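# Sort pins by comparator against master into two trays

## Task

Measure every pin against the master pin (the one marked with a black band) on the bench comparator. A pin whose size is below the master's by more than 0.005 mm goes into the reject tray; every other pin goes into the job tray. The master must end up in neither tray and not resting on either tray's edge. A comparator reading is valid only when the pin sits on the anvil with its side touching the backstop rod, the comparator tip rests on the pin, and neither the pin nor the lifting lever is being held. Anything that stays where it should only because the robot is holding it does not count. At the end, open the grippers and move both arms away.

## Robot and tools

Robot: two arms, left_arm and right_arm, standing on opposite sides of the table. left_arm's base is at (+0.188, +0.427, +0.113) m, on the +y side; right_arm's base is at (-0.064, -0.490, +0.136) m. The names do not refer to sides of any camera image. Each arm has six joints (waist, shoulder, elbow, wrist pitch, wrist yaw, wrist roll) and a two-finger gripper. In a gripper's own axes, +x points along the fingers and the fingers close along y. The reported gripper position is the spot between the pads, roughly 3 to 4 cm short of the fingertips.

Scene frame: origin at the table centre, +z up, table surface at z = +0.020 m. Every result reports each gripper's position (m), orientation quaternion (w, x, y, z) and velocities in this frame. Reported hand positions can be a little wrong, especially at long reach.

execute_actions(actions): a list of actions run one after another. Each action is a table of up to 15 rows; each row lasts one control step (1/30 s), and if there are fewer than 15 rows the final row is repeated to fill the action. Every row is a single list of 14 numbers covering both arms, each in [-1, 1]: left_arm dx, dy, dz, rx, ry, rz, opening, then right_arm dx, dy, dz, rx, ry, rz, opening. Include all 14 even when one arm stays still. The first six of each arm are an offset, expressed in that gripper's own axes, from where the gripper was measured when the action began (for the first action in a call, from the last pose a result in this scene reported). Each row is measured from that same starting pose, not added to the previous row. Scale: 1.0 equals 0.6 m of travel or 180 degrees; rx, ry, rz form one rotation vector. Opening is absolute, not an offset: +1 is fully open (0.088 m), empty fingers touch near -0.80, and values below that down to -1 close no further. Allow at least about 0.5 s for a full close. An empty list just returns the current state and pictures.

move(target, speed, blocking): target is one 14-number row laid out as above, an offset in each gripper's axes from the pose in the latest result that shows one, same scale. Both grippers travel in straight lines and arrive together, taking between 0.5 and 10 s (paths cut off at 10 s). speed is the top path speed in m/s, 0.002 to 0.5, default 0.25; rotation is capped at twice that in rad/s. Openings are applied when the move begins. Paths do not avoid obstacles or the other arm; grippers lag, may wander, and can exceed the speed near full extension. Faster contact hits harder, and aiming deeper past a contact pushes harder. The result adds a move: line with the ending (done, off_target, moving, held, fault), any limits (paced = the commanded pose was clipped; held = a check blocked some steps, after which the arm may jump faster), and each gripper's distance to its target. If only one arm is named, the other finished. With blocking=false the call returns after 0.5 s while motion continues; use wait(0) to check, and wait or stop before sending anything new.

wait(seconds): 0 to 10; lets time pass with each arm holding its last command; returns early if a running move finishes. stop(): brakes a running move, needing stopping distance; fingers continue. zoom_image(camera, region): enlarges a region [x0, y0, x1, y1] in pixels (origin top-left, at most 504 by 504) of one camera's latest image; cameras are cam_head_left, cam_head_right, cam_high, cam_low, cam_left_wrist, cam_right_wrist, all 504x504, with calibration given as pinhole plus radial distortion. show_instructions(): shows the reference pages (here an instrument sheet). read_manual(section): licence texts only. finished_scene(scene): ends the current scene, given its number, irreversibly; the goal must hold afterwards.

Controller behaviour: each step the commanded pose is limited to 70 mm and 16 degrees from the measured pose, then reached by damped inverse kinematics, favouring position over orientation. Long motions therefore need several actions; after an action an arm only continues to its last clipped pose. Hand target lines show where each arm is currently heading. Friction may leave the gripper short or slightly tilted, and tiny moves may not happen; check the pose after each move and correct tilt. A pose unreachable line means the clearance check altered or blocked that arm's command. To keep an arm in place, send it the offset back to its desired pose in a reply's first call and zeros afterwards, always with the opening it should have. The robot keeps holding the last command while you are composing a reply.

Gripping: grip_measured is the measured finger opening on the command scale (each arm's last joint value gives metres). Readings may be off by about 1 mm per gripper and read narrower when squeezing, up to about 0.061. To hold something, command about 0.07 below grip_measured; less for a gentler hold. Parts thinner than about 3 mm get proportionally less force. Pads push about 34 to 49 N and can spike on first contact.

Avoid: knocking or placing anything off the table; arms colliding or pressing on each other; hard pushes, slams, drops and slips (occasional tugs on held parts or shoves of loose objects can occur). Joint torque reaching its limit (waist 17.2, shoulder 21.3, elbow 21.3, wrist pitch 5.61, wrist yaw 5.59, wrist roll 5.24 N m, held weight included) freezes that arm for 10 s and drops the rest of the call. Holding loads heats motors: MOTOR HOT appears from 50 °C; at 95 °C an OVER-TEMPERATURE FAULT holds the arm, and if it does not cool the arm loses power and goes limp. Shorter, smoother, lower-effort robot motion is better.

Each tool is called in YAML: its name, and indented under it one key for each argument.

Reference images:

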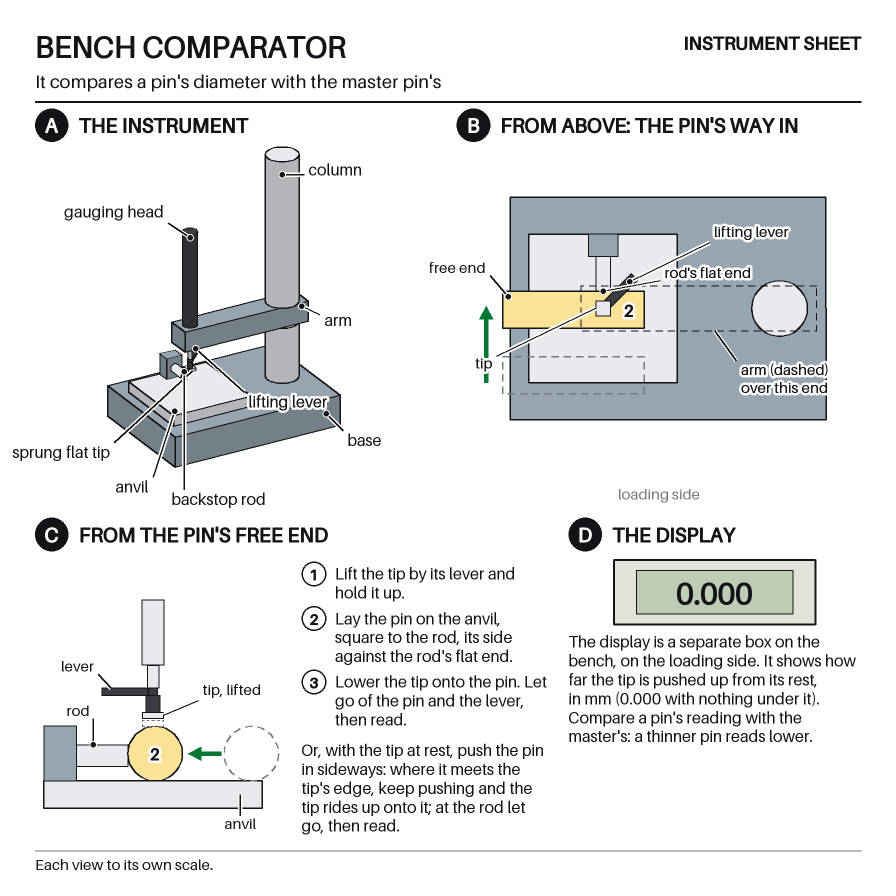

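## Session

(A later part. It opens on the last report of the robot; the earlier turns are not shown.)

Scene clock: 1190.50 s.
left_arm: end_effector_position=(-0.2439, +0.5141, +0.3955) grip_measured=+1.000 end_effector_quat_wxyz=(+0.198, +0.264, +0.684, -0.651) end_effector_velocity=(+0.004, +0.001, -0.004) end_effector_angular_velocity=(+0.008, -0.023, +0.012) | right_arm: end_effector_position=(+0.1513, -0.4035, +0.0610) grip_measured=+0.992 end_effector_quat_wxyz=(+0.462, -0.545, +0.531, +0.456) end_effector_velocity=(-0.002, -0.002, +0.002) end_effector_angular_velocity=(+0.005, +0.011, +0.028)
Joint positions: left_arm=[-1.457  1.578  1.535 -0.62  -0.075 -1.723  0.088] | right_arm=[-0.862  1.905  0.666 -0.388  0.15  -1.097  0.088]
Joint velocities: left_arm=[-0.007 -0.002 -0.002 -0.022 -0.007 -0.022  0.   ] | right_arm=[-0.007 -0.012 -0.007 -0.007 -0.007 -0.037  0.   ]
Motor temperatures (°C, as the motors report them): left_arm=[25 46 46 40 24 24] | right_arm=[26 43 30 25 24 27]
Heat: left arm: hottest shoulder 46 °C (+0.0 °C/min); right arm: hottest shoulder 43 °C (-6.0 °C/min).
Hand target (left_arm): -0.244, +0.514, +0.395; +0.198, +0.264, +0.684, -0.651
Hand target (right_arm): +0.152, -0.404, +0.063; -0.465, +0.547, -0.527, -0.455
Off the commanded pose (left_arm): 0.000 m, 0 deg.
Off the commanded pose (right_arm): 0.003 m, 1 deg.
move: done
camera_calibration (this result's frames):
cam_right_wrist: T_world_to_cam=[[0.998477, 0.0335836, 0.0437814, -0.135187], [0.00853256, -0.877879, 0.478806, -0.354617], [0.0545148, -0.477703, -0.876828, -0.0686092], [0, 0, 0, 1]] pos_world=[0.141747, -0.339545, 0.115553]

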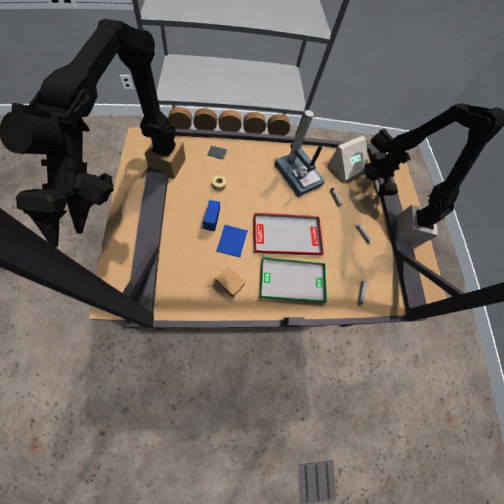

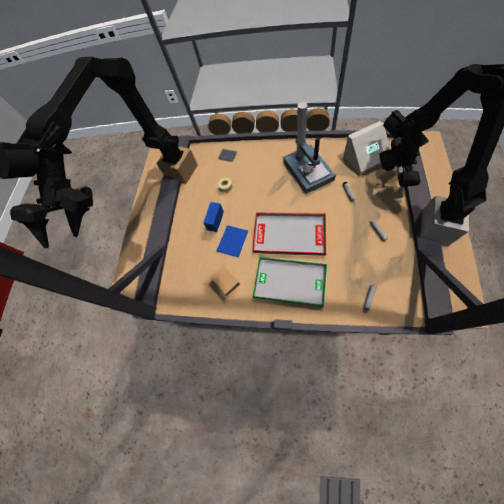

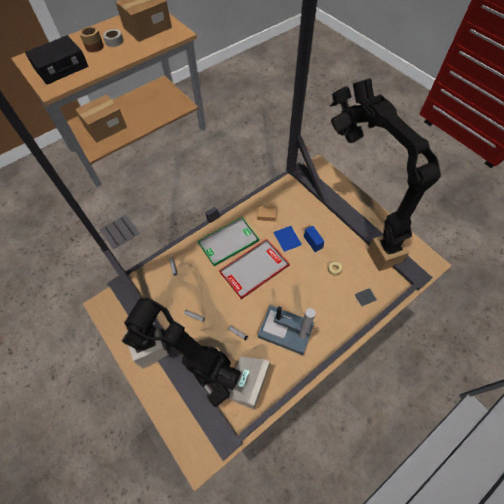

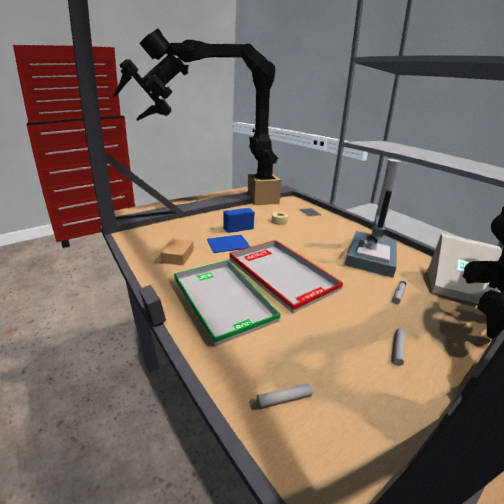

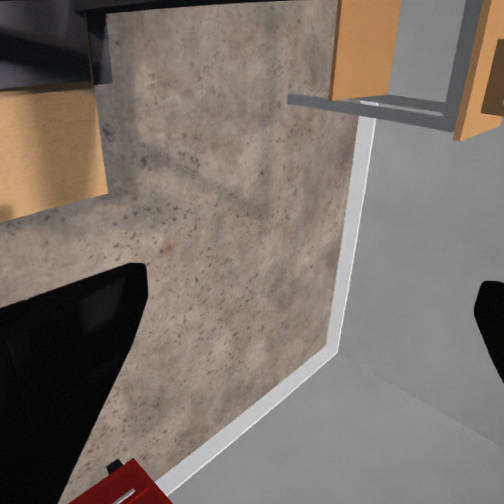

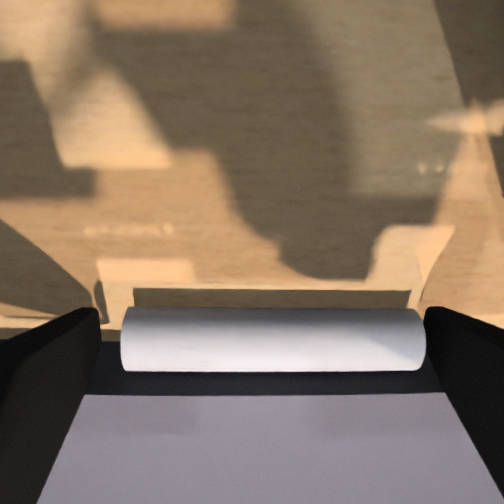

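execute_actions:
  actions:
    - [[0,0,0,0,0,0,1,0,0,0,0,0,0,0.62]]

Scene clock: 1199.73 s.
left_arm: end_effector_position=(-0.2439, +0.5141, +0.3955) grip_measured=+1.000 end_effector_quat_wxyz=(+0.198, +0.264, +0.684, -0.651) end_effector_velocity=(+0.002, -0.000, -0.001) end_effector_angular_velocity=(-0.000, -0.007, +0.008) | right_arm: end_effector_position=(+0.1513, -0.4037, +0.0611) grip_measured=+0.697 end_effector_quat_wxyz=(+0.462, -0.545, +0.531, +0.456) end_effector_velocity=(+0.001, -0.001, -0.001) end_effector_angular_velocity=(-0.006, -0.004, +0.005)
Joint positions: left_arm=[-1.457  1.578  1.535 -0.62  -0.075 -1.723  0.088] | right_arm=[-0.863  1.904  0.666 -0.388  0.151 -1.098  0.073]
Joint velocities: left_arm=[-0.002 -0.002 -0.002 -0.007 -0.007 -0.007  0.   ] | right_arm=[-0.002  0.002 -0.002  0.007  0.007 -0.007  0.   ]
Motor temperatures (°C, as the motors report them): left_arm=[25 46 46 40 24 24] | right_arm=[26 44 29 25 24 27]
Heat: left arm: hottest shoulder 46 °C (+0.0 °C/min); right arm: hottest shoulder 44 °C (-3.0 °C/min).
Hand target (left_arm): -0.244, +0.514, +0.395; +0.198, +0.264, +0.684, -0.651
Hand target (right_arm): +0.151, -0.404, +0.061; -0.462, +0.545, -0.531, -0.456
Off the commanded pose (left_arm): 0.000 m, 0 deg.
Off the commanded pose (right_arm): 0.000 m, 0 deg.
camera_calibration (this result's frames):
cam_right_wrist: T_world_to_cam=[[0.998456, 0.0336072, 0.0442283, -0.135237], [0.0083296, -0.877797, 0.47896, -0.354748], [0.05492, -0.477852, -0.876722, -0.0687013], [0, 0, 0, 1]] pos_world=[0.141757, -0.339681, 0.11566]

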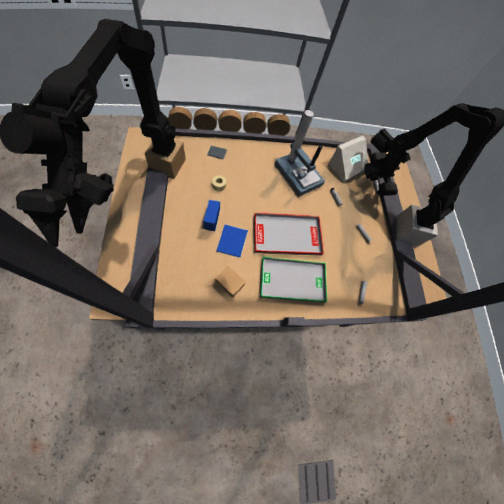

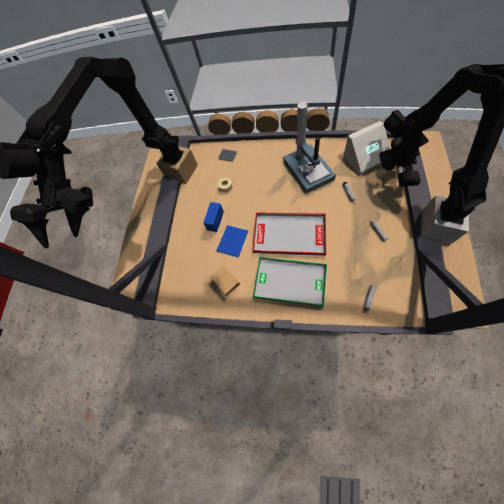

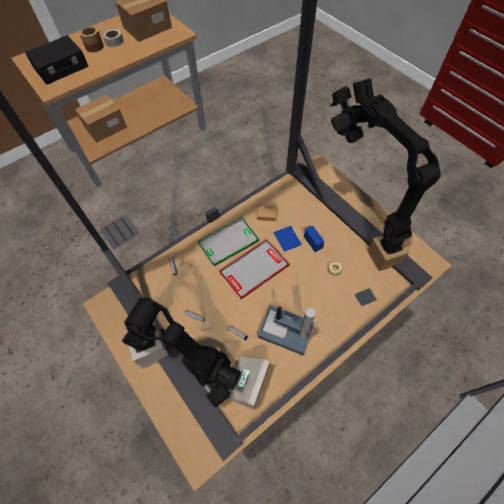

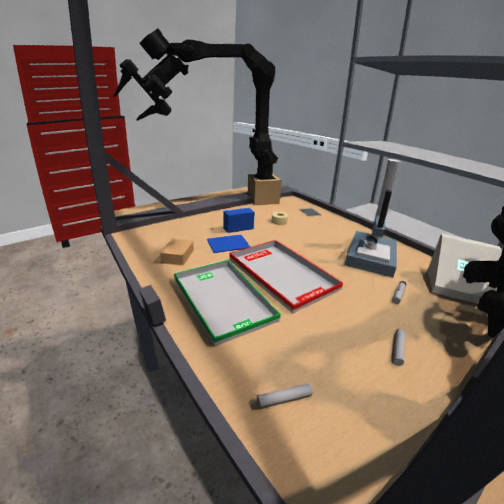

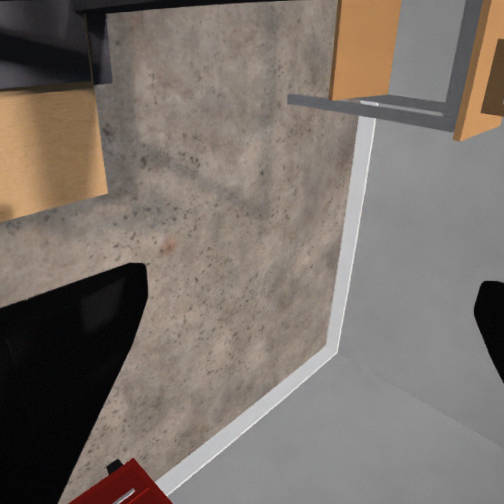

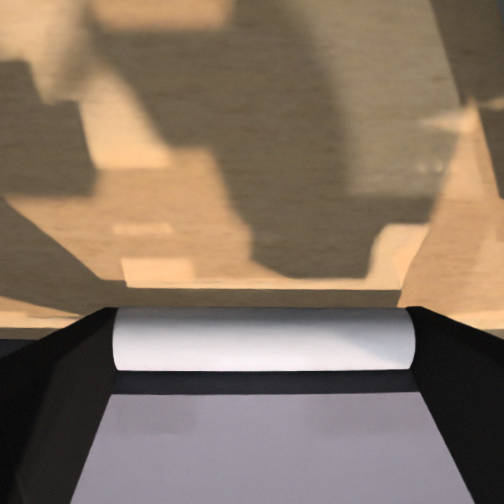

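move:
  target: [0,0,0,0,0,0,1,-0.024,0.100,0.106,0,0,0,0.62]
  speed: 0.08

execute_actions:
  actions:
    - [[0,0,0,0,0,0,1,0,0,0,0,0,0,1]]

Scene clock: 1213.17 s.
left_arm: end_effector_position=(-0.2439, +0.5141, +0.3955) grip_measured=+1.000 end_effector_quat_wxyz=(+0.198, +0.264, +0.684, -0.651) end_effector_velocity=(+0.001, -0.000, -0.005) end_effector_angular_velocity=(-0.014, -0.015, -0.001) | right_arm: end_effector_position=(+0.0903, -0.3422, +0.0615) grip_measured=+0.697 end_effector_quat_wxyz=(+0.457, -0.547, +0.534, +0.455) end_effector_velocity=(-0.004, -0.003, -0.001) end_effector_angular_velocity=(-0.018, +0.005, +0.006)
Joint positions: left_arm=[-1.457  1.578  1.535 -0.62  -0.075 -1.723  0.088] | right_arm=[-0.491  1.892  0.645 -0.44   0.124 -0.728  0.073]
Joint velocities: left_arm=[-0.002  0.002 -0.007 -0.007 -0.007  0.007  0.   ] | right_arm=[ 0.012  0.002 -0.007 -0.007  0.007  0.007 -0.   ]
Motor temperatures (°C, as the motors report them): left_arm=[25 46 46 40 24 24] | right_arm=[26 44 29 25 24 27]
Heat: left arm: hottest shoulder 46 °C (+0.0 °C/min); right arm: hottest shoulder 44 °C (-2.0 °C/min).
Hand target (left_arm): -0.244, +0.514, +0.395; +0.198, +0.264, +0.684, -0.651
Hand target (right_arm): +0.091, -0.340, +0.064; -0.462, +0.546, -0.531, -0.455
Off the commanded pose (left_arm): 0.000 m, 0 deg.
Off the commanded pose (right_arm): 0.004 m, 1 deg.
move: done
camera_calibration (this result's frames):
cam_right_wrist: T_world_to_cam=[[0.998517, 0.0381573, 0.0388381, -0.0745729], [0.0143706, -0.872739, 0.487976, -0.299832], [0.0525154, -0.486694, -0.871992, -0.0388048], [0, 0, 0, 1]] pos_world=[0.0808089, -0.277716, 0.11537]

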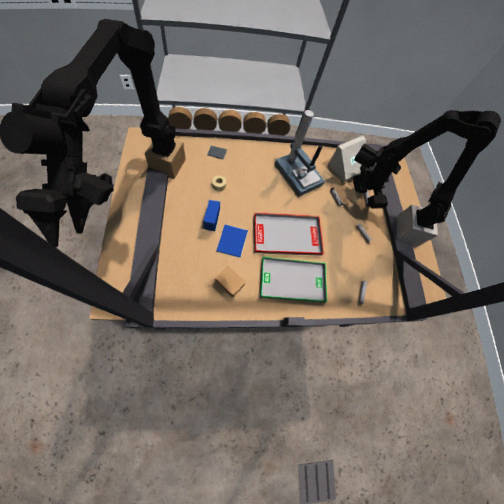

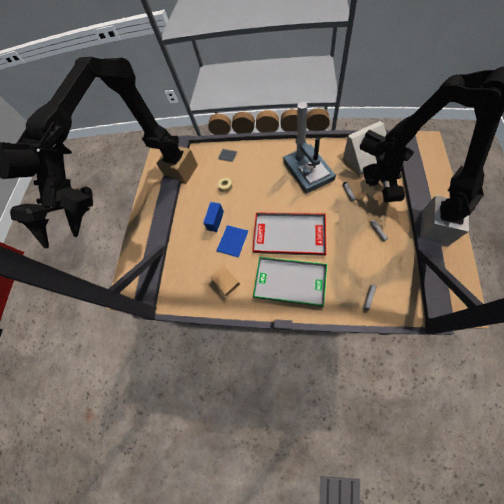

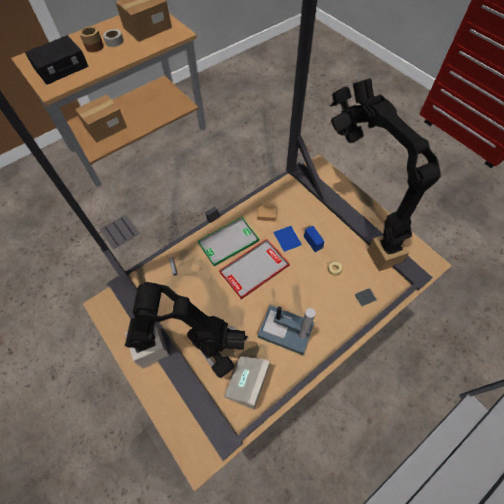

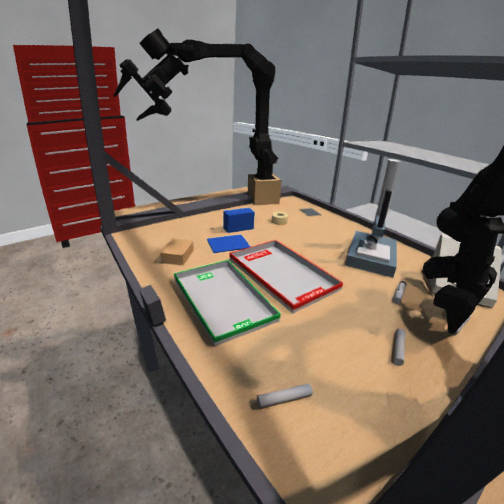

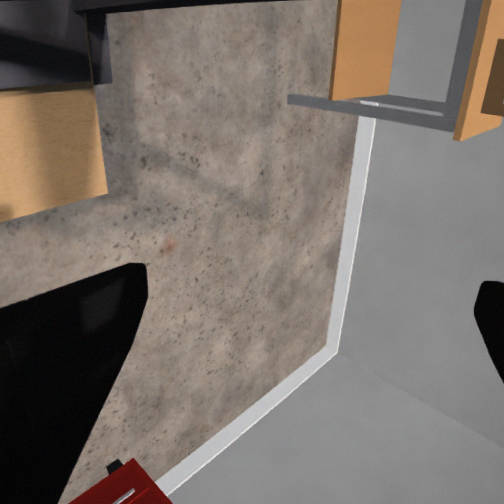

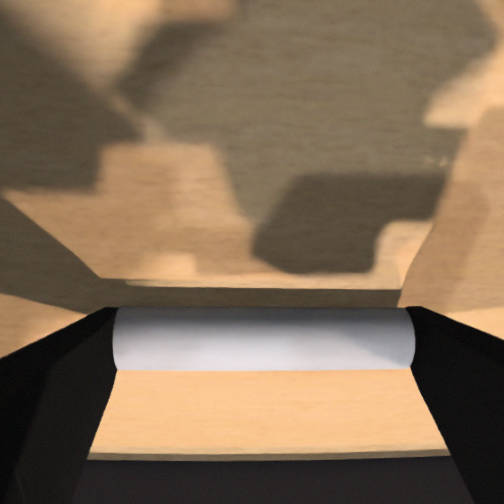

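Scene clock: 1213.67 s.
left_arm: end_effector_position=(-0.2439, +0.5141, +0.3955) grip_measured=+1.000 end_effector_quat_wxyz=(+0.198, +0.264, +0.684, -0.651) end_effector_velocity=(+0.002, -0.000, -0.001) end_effector_angular_velocity=(-0.012, -0.005, -0.001) | right_arm: end_effector_position=(+0.0903, -0.3422, +0.0615) grip_measured=+0.987 end_effector_quat_wxyz=(+0.457, -0.547, +0.534, +0.455) end_effector_velocity=(-0.002, -0.001, +0.000) end_effector_angular_velocity=(-0.001, +0.012, +0.004)
Joint positions: left_arm=[-1.457  1.578  1.535 -0.62  -0.075 -1.723  0.088] | right_arm=[-0.491  1.892  0.645 -0.44   0.124 -0.727  0.087]
Joint velocities: left_arm=[-0.002 -0.002 -0.002 -0.007 -0.007  0.007  0.   ] | right_arm=[-0.002 -0.002 -0.002 -0.007 -0.007 -0.007  0.002]
Motor temperatures (°C, as the motors report them): left_arm=[25 46 46 40 24 24] | right_arm=[26 44 29 25 24 27]
Heat: left arm: hottest shoulder 46 °C (+0.0 °C/min); right arm: hottest shoulder 44 °C (-2.0 °C/min).
Hand target (left_arm): -0.244, +0.514, +0.395; +0.198, +0.264, +0.684, -0.651
Hand target (right_arm): +0.090, -0.342, +0.061; -0.457, +0.547, -0.534, -0.455
Off the commanded pose (left_arm): 0.000 m, 0 deg.
Off the commanded pose (right_arm): 0.000 m, 0 deg.
camera_calibration (this result's frames):
cam_right_wrist: T_world_to_cam=[[0.998528, 0.0377817, 0.0389026, -0.0747065], [0.0140111, -0.872747, 0.487972, -0.299802], [0.0523885, -0.486709, -0.871992, -0.0387982], [0, 0, 0, 1]] pos_world=[0.0808297, -0.277712, 0.115369]

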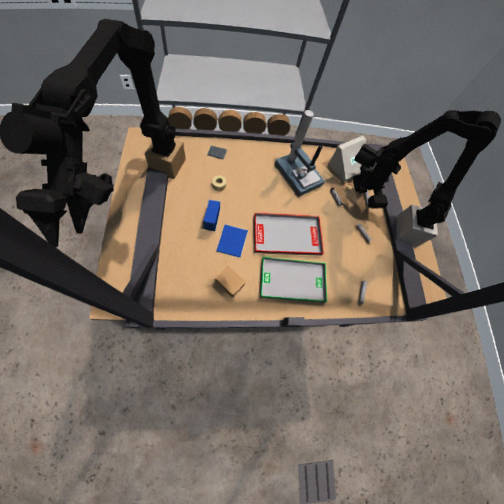

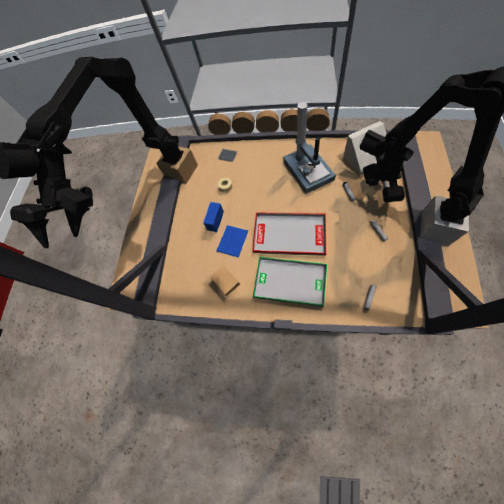

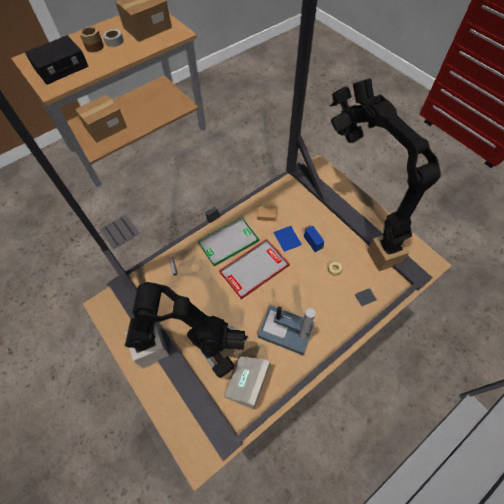

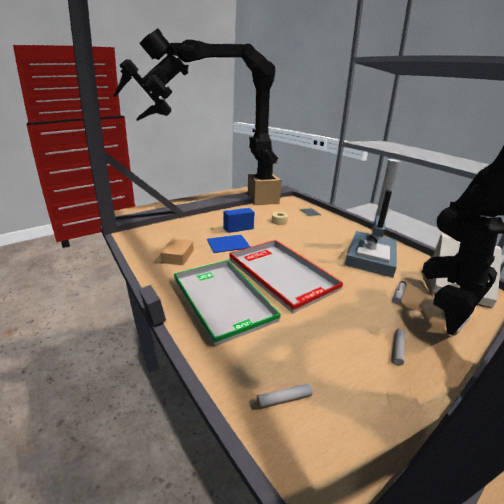

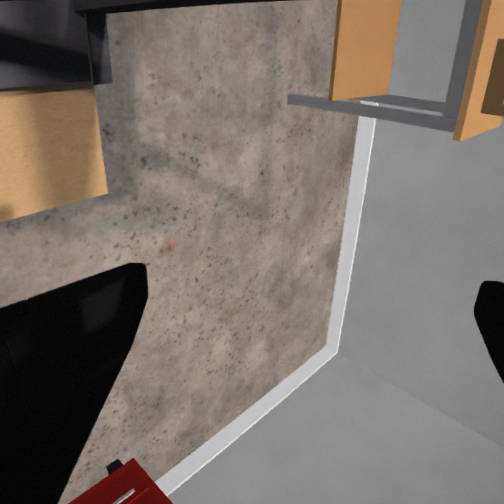

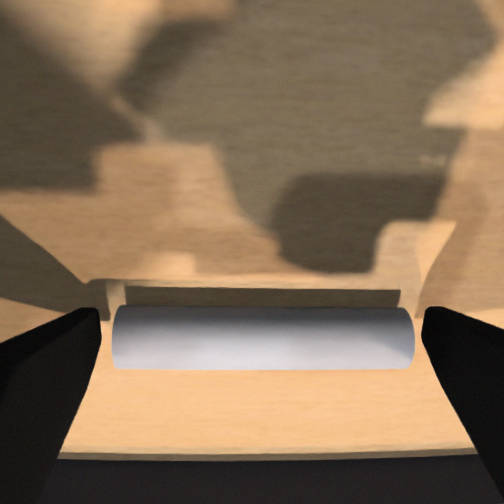

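move:
  target: [0,0,0,0,0,0,1,-0.078,0,-0.013,0,0,0,1]
  speed: 0.15

move:
  target: [0,0,0,0,0,0,1,0.012,0.028,-0.010,-0.481,0.041,-0.124,0.05]
  speed: 0.4

Scene clock: 1250.33 s.
left_arm: end_effector_position=(-0.2439, +0.5141, +0.3955) grip_measured=+1.000 end_effector_quat_wxyz=(+0.198, +0.264, +0.684, -0.651) end_effector_velocity=(+0.002, -0.005, +0.001) end_effector_angular_velocity=(-0.005, +0.000, +0.040) | right_arm: end_effector_position=(+0.0866, -0.3465, +0.1042) grip_measured=+0.992 end_effector_quat_wxyz=(+0.448, -0.548, +0.541, +0.455) end_effector_velocity=(-0.004, -0.003, +0.002) end_effector_angular_velocity=(-0.015, +0.022, -0.011)
Joint positions: left_arm=[-1.457  1.578  1.535 -0.62  -0.075 -1.723  0.088] | right_arm=[-0.491  1.73   0.688 -0.667  0.124 -0.727  0.088]
Joint velocities: left_arm=[-0.002 -0.007 -0.002 -0.007 -0.037 -0.022  0.   ] | right_arm=[-0.002 -0.002  0.007 -0.037 -0.007  0.007  0.   ]
Motor temperatures (°C, as the motors report them): left_arm=[25 46 46 40 24 24] | right_arm=[26 43 29 25 24 27]
Heat: left arm: hottest shoulder 46 °C (+0.0 °C/min); right arm: hottest shoulder 43 °C (+0.0 °C/min).
Hand target (left_arm): -0.244, +0.514, +0.395; +0.198, +0.264, +0.684, -0.651
Hand target (right_arm): +0.090, -0.342, +0.109; -0.457, +0.547, -0.534, -0.455
Off the commanded pose (left_arm): 0.000 m, 0 deg.
Off the commanded pose (right_arm): 0.007 m, 1 deg.
move: done
camera_calibration (this result's frames):
cam_right_wrist: T_world_to_cam=[[0.99898, 0.038294, 0.02392, -0.0707595], [0.0211282, -0.864674, 0.501889, -0.323592], [0.0399024, -0.500872, -0.864601, -0.00800126], [0, 0, 0, 1]] pos_world=[0.0778436, -0.281099, 0.157182]

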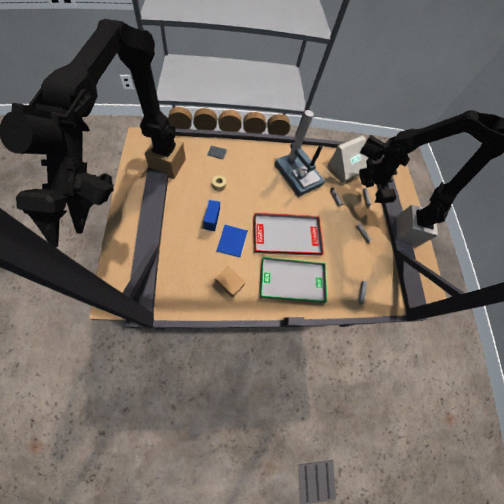

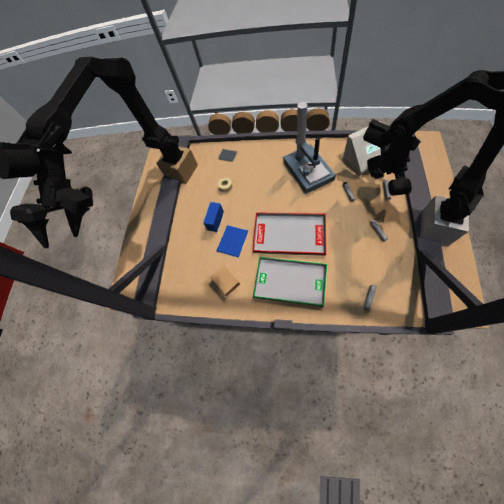

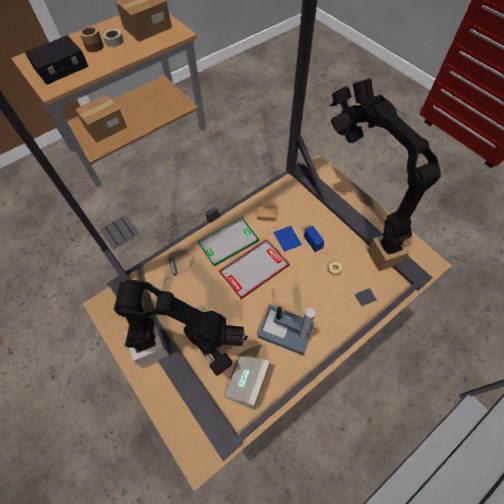

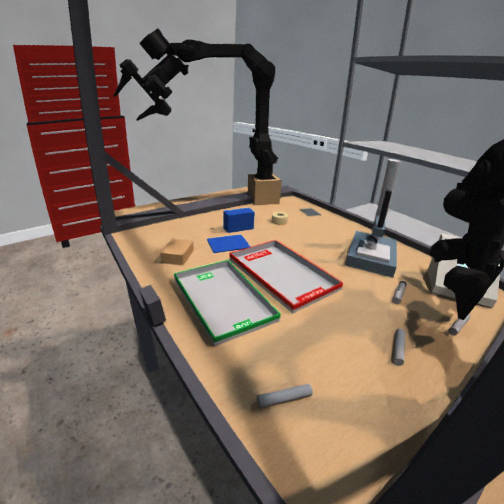

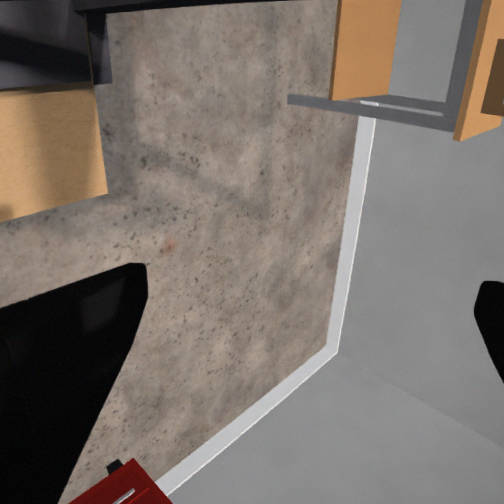

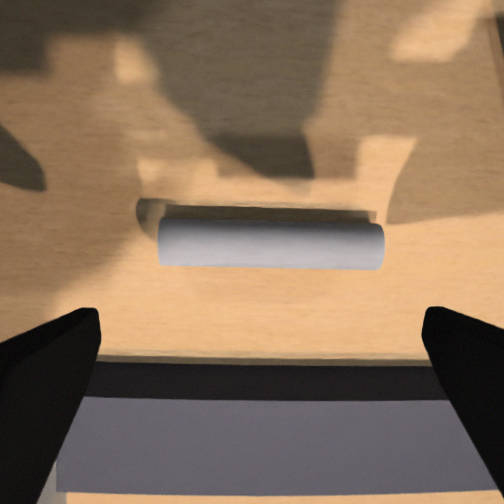

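Scene clock: 1252.87 s.
left_arm: end_effector_position=(-0.2439, +0.5141, +0.3955) grip_measured=+1.000 end_effector_quat_wxyz=(+0.198, +0.264, +0.684, -0.651) end_effector_velocity=(-0.001, +0.000, -0.001) end_effector_angular_velocity=(-0.010, +0.004, -0.001) | right_arm: end_effector_position=(+0.0705, -0.3532, +0.0979) grip_measured=+0.052 end_effector_quat_wxyz=(+0.007, +0.815, -0.007, -0.580) end_effector_velocity=(-0.003, -0.002, -0.001) end_effector_angular_velocity=(-0.010, +0.010, +0.024)
Joint positions: left_arm=[-1.457  1.578  1.535 -0.62  -0.075 -1.723  0.088] | right_arm=[-0.32   1.47   0.343 -0.281  0.293 -2.145  0.042]
Joint velocities: left_arm=[-0.002  0.002 -0.002  0.007 -0.007  0.007  0.   ] | right_arm=[ 0.002 -0.007 -0.007 -0.007 -0.007 -0.022 -0.   ]
Motor temperatures (°C, as the motors report them): left_arm=[25 46 46 40 24 24] | right_arm=[26 43 29 25 24 27]
Heat: left arm: hottest shoulder 46 °C (+0.0 °C/min); right arm: hottest shoulder 43 °C (+0.0 °C/min).
Hand target (left_arm): -0.244, +0.514, +0.395; +0.198, +0.264, +0.684, -0.651
Hand target (right_arm): +0.070, -0.354, +0.098; +0.007, +0.815, -0.004, -0.579
Off the commanded pose (left_arm): 0.000 m, 0 deg.
Off the commanded pose (right_arm): 0.001 m, 0 deg.
move: done
camera_calibration (this result's frames):
cam_right_wrist: T_world_to_cam=[[-0.0237583, 0.999717, 0.000812013, 0.359613], [0.781528, 0.0180665, 0.623608, -0.0795932], [0.623417, 0.0154505, -0.781736, 0.116936], [0, 0, 0, 1]] pos_world=[-0.00215194, -0.35988, 0.140756]

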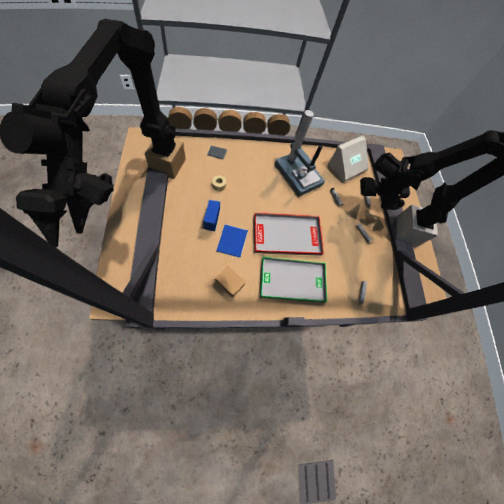

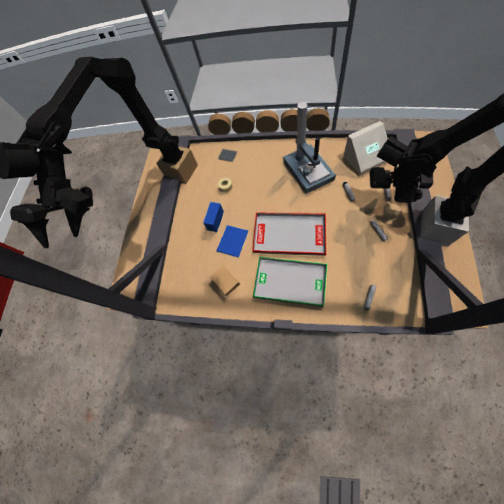

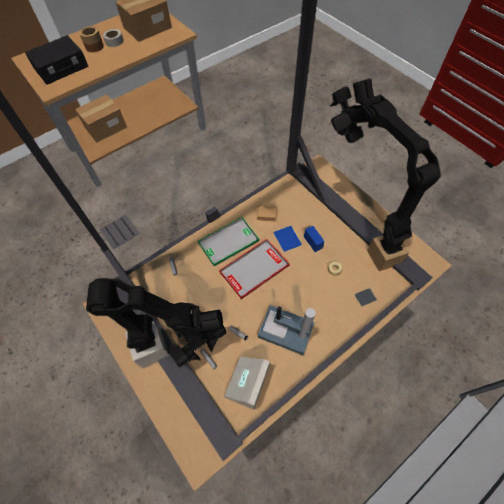

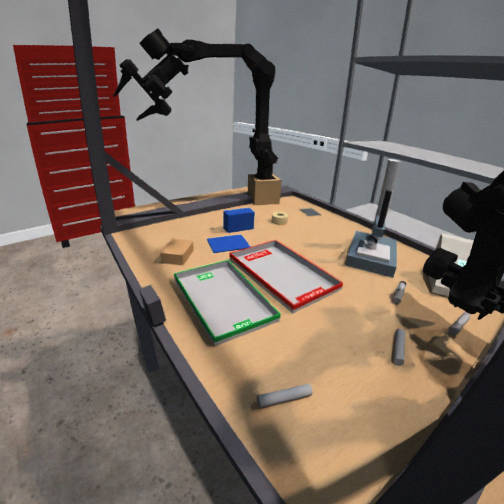

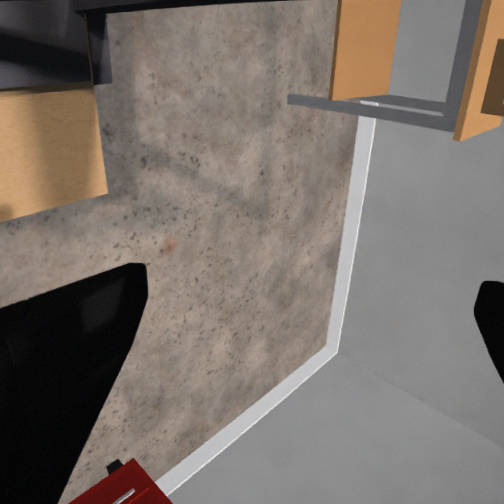

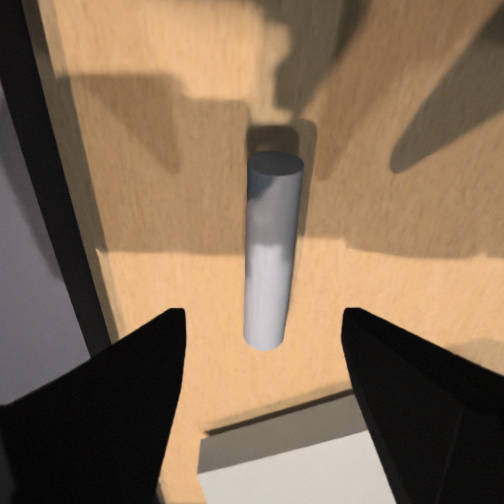

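execute_actions:
  actions: []

Scene clock: 1283.07 s.
left_arm: end_effector_position=(-0.2439, +0.5141, +0.3955) grip_measured=+1.000 end_effector_quat_wxyz=(+0.198, +0.264, +0.684, -0.651) end_effector_velocity=(+0.003, -0.003, -0.004) end_effector_angular_velocity=(-0.012, -0.019, +0.019) | right_arm: end_effector_position=(+0.0704, -0.3531, +0.0978) grip_measured=+0.052 end_effector_quat_wxyz=(+0.007, +0.815, -0.007, -0.580) end_effector_velocity=(-0.002, -0.002, -0.001) end_effector_angular_velocity=(-0.009, +0.013, +0.006)
Joint positions: left_arm=[-1.457  1.578  1.535 -0.62  -0.075 -1.723  0.088] | right_arm=[-0.32   1.47   0.342 -0.281  0.293 -2.146  0.042]
Joint velocities: left_arm=[-0.002 -0.002 -0.002 -0.022 -0.022 -0.007  0.   ] | right_arm=[-0.002  0.002 -0.002 -0.007 -0.007 -0.007 -0.   ]
Motor temperatures (°C, as the motors report them): left_arm=[25 46 46 41 24 24] | right_arm=[26 41 29 25 24 27]
Heat: left arm: hottest shoulder 46 °C (+0.0 °C/min); right arm: hottest shoulder 41 °C (-2.0 °C/min).
Hand target (left_arm): -0.244, +0.514, +0.395; +0.198, +0.264, +0.684, -0.651
Hand target (right_arm): +0.070, -0.354, +0.098; +0.007, +0.815, -0.004, -0.579
Off the commanded pose (left_arm): 0.000 m, 0 deg.
Off the commanded pose (right_arm): 0.001 m, 0 deg.
camera_calibration (this result's frames):
cam_right_wrist: T_world_to_cam=[[-0.0252609, 0.999681, 0.000838328, 0.359688], [0.781594, 0.0192272, 0.623491, -0.0791244], [0.623276, 0.0164052, -0.78183, 0.117317], [0, 0, 0, 1]] pos_world=[-0.00219141, -0.359976, 0.140754]

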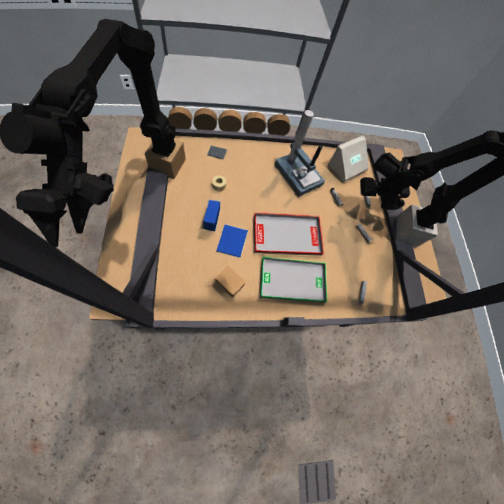

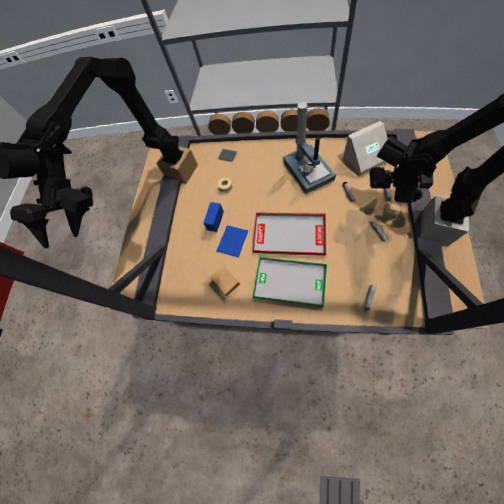

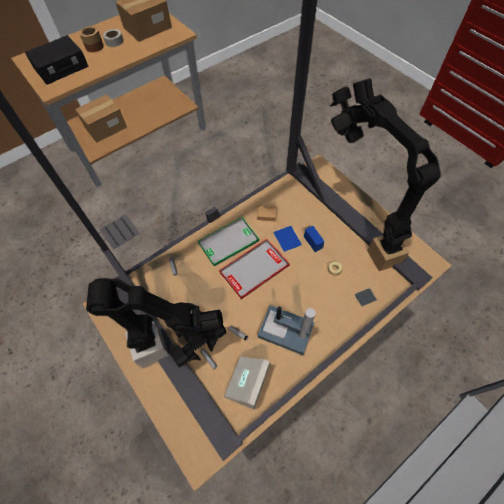

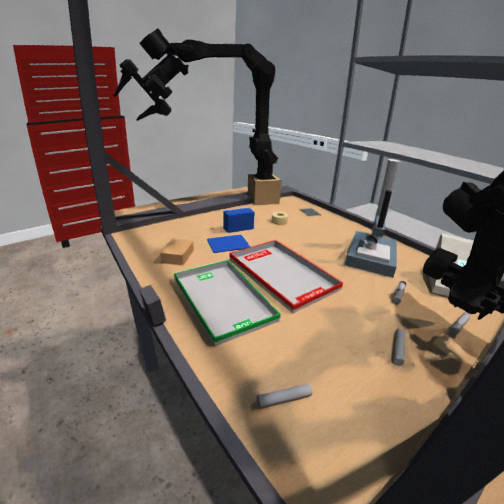

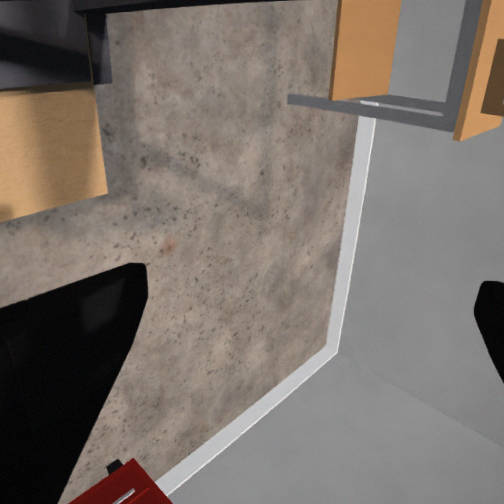

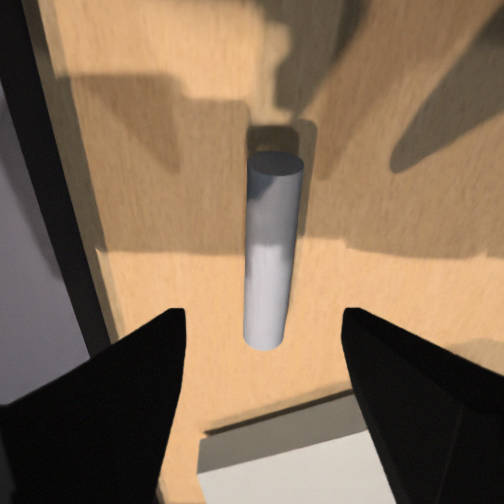

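move:
  target: [0,0,0,0,0,0,1, 0.0532,-0.0033,0.0247,0,0,0,0.05]
  speed: 0.08

Scene clock: 1311.80 s.
left_arm: end_effector_position=(-0.2439, +0.5141, +0.3955) grip_measured=+1.000 end_effector_quat_wxyz=(+0.198, +0.264, +0.684, -0.651) end_effector_velocity=(+0.002, -0.000, -0.001) end_effector_angular_velocity=(-0.000, -0.007, +0.008) | right_arm: end_effector_position=(+0.0689, -0.3488, +0.0655) grip_measured=+0.052 end_effector_quat_wxyz=(+0.004, +0.816, -0.003, -0.578) end_effector_velocity=(+0.000, +0.001, -0.002) end_effector_angular_velocity=(+0.012, +0.002, -0.008)
Joint positions: left_arm=[-1.457  1.578  1.535 -0.62  -0.075 -1.723  0.088] | right_arm=[-0.3    1.67   0.299 -0.032  0.294 -2.129  0.042]
Joint velocities: left_arm=[-0.002 -0.002 -0.002 -0.007 -0.007 -0.007  0.   ] | right_arm=[-0.002  0.012 -0.002  0.022 -0.007  0.007 -0.   ]
Motor temperatures (°C, as the motors report them): left_arm=[25 46 47 41 24 24] | right_arm=[26 40 29 26 24 27]
Heat: left arm: hottest elbow 47 °C (+1.0 °C/min); right arm: hottest shoulder 40 °C (-3.0 °C/min).
Hand target (left_arm): -0.244, +0.514, +0.395; +0.198, +0.264, +0.684, -0.651
Hand target (right_arm): +0.067, -0.352, +0.063; +0.007, +0.815, -0.007, -0.580
Off the commanded pose (left_arm): 0.000 m, 0 deg.
Off the commanded pose (right_arm): 0.005 m, 1 deg.
move: done
camera_calibration (this result's frames):
cam_right_wrist: T_world_to_cam=[[-0.0287223, 0.999534, 0.0103755, 0.354897], [0.779058, 0.0158809, 0.626751, -0.059044], [0.626294, 0.0260848, -0.779151, 0.0959227], [0, 0, 0, 1]] pos_world=[-0.00388365, -0.356296, 0.108062]

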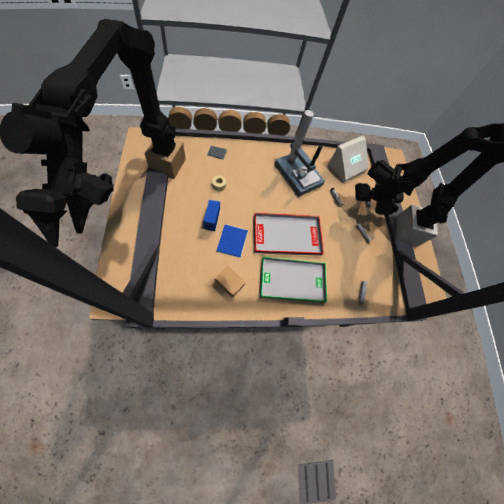

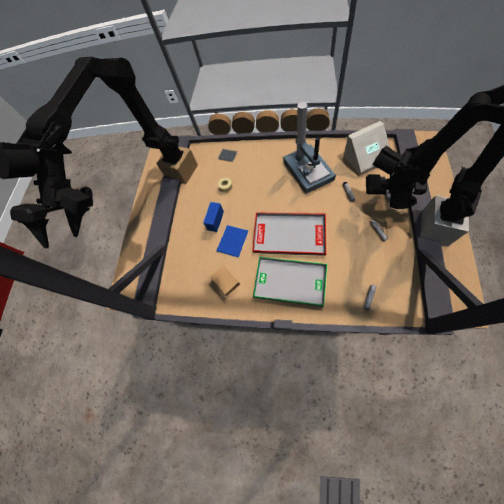

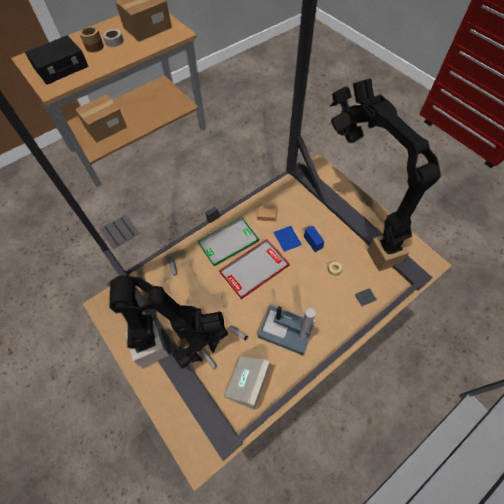

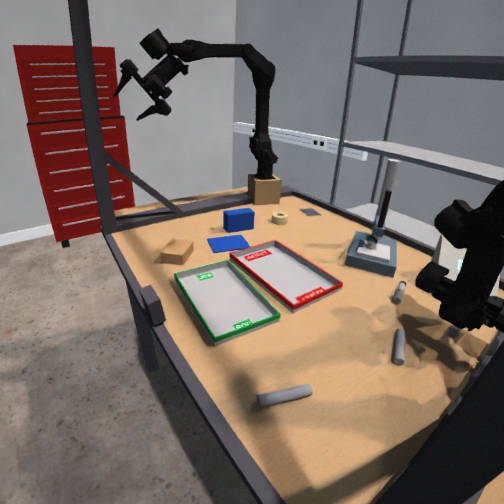

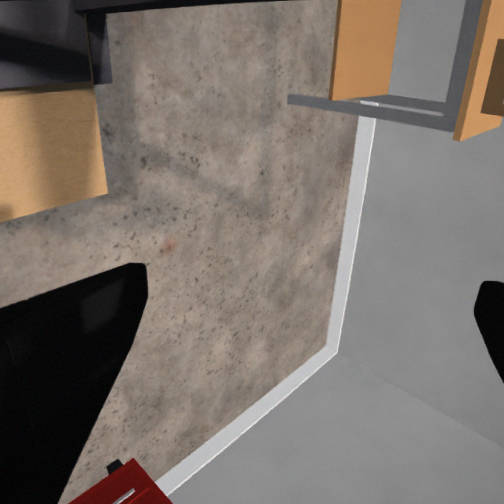

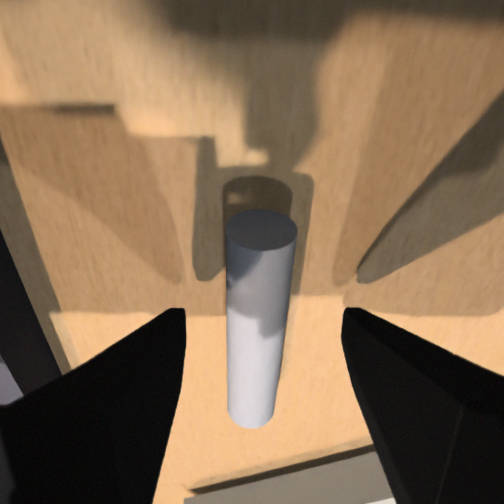

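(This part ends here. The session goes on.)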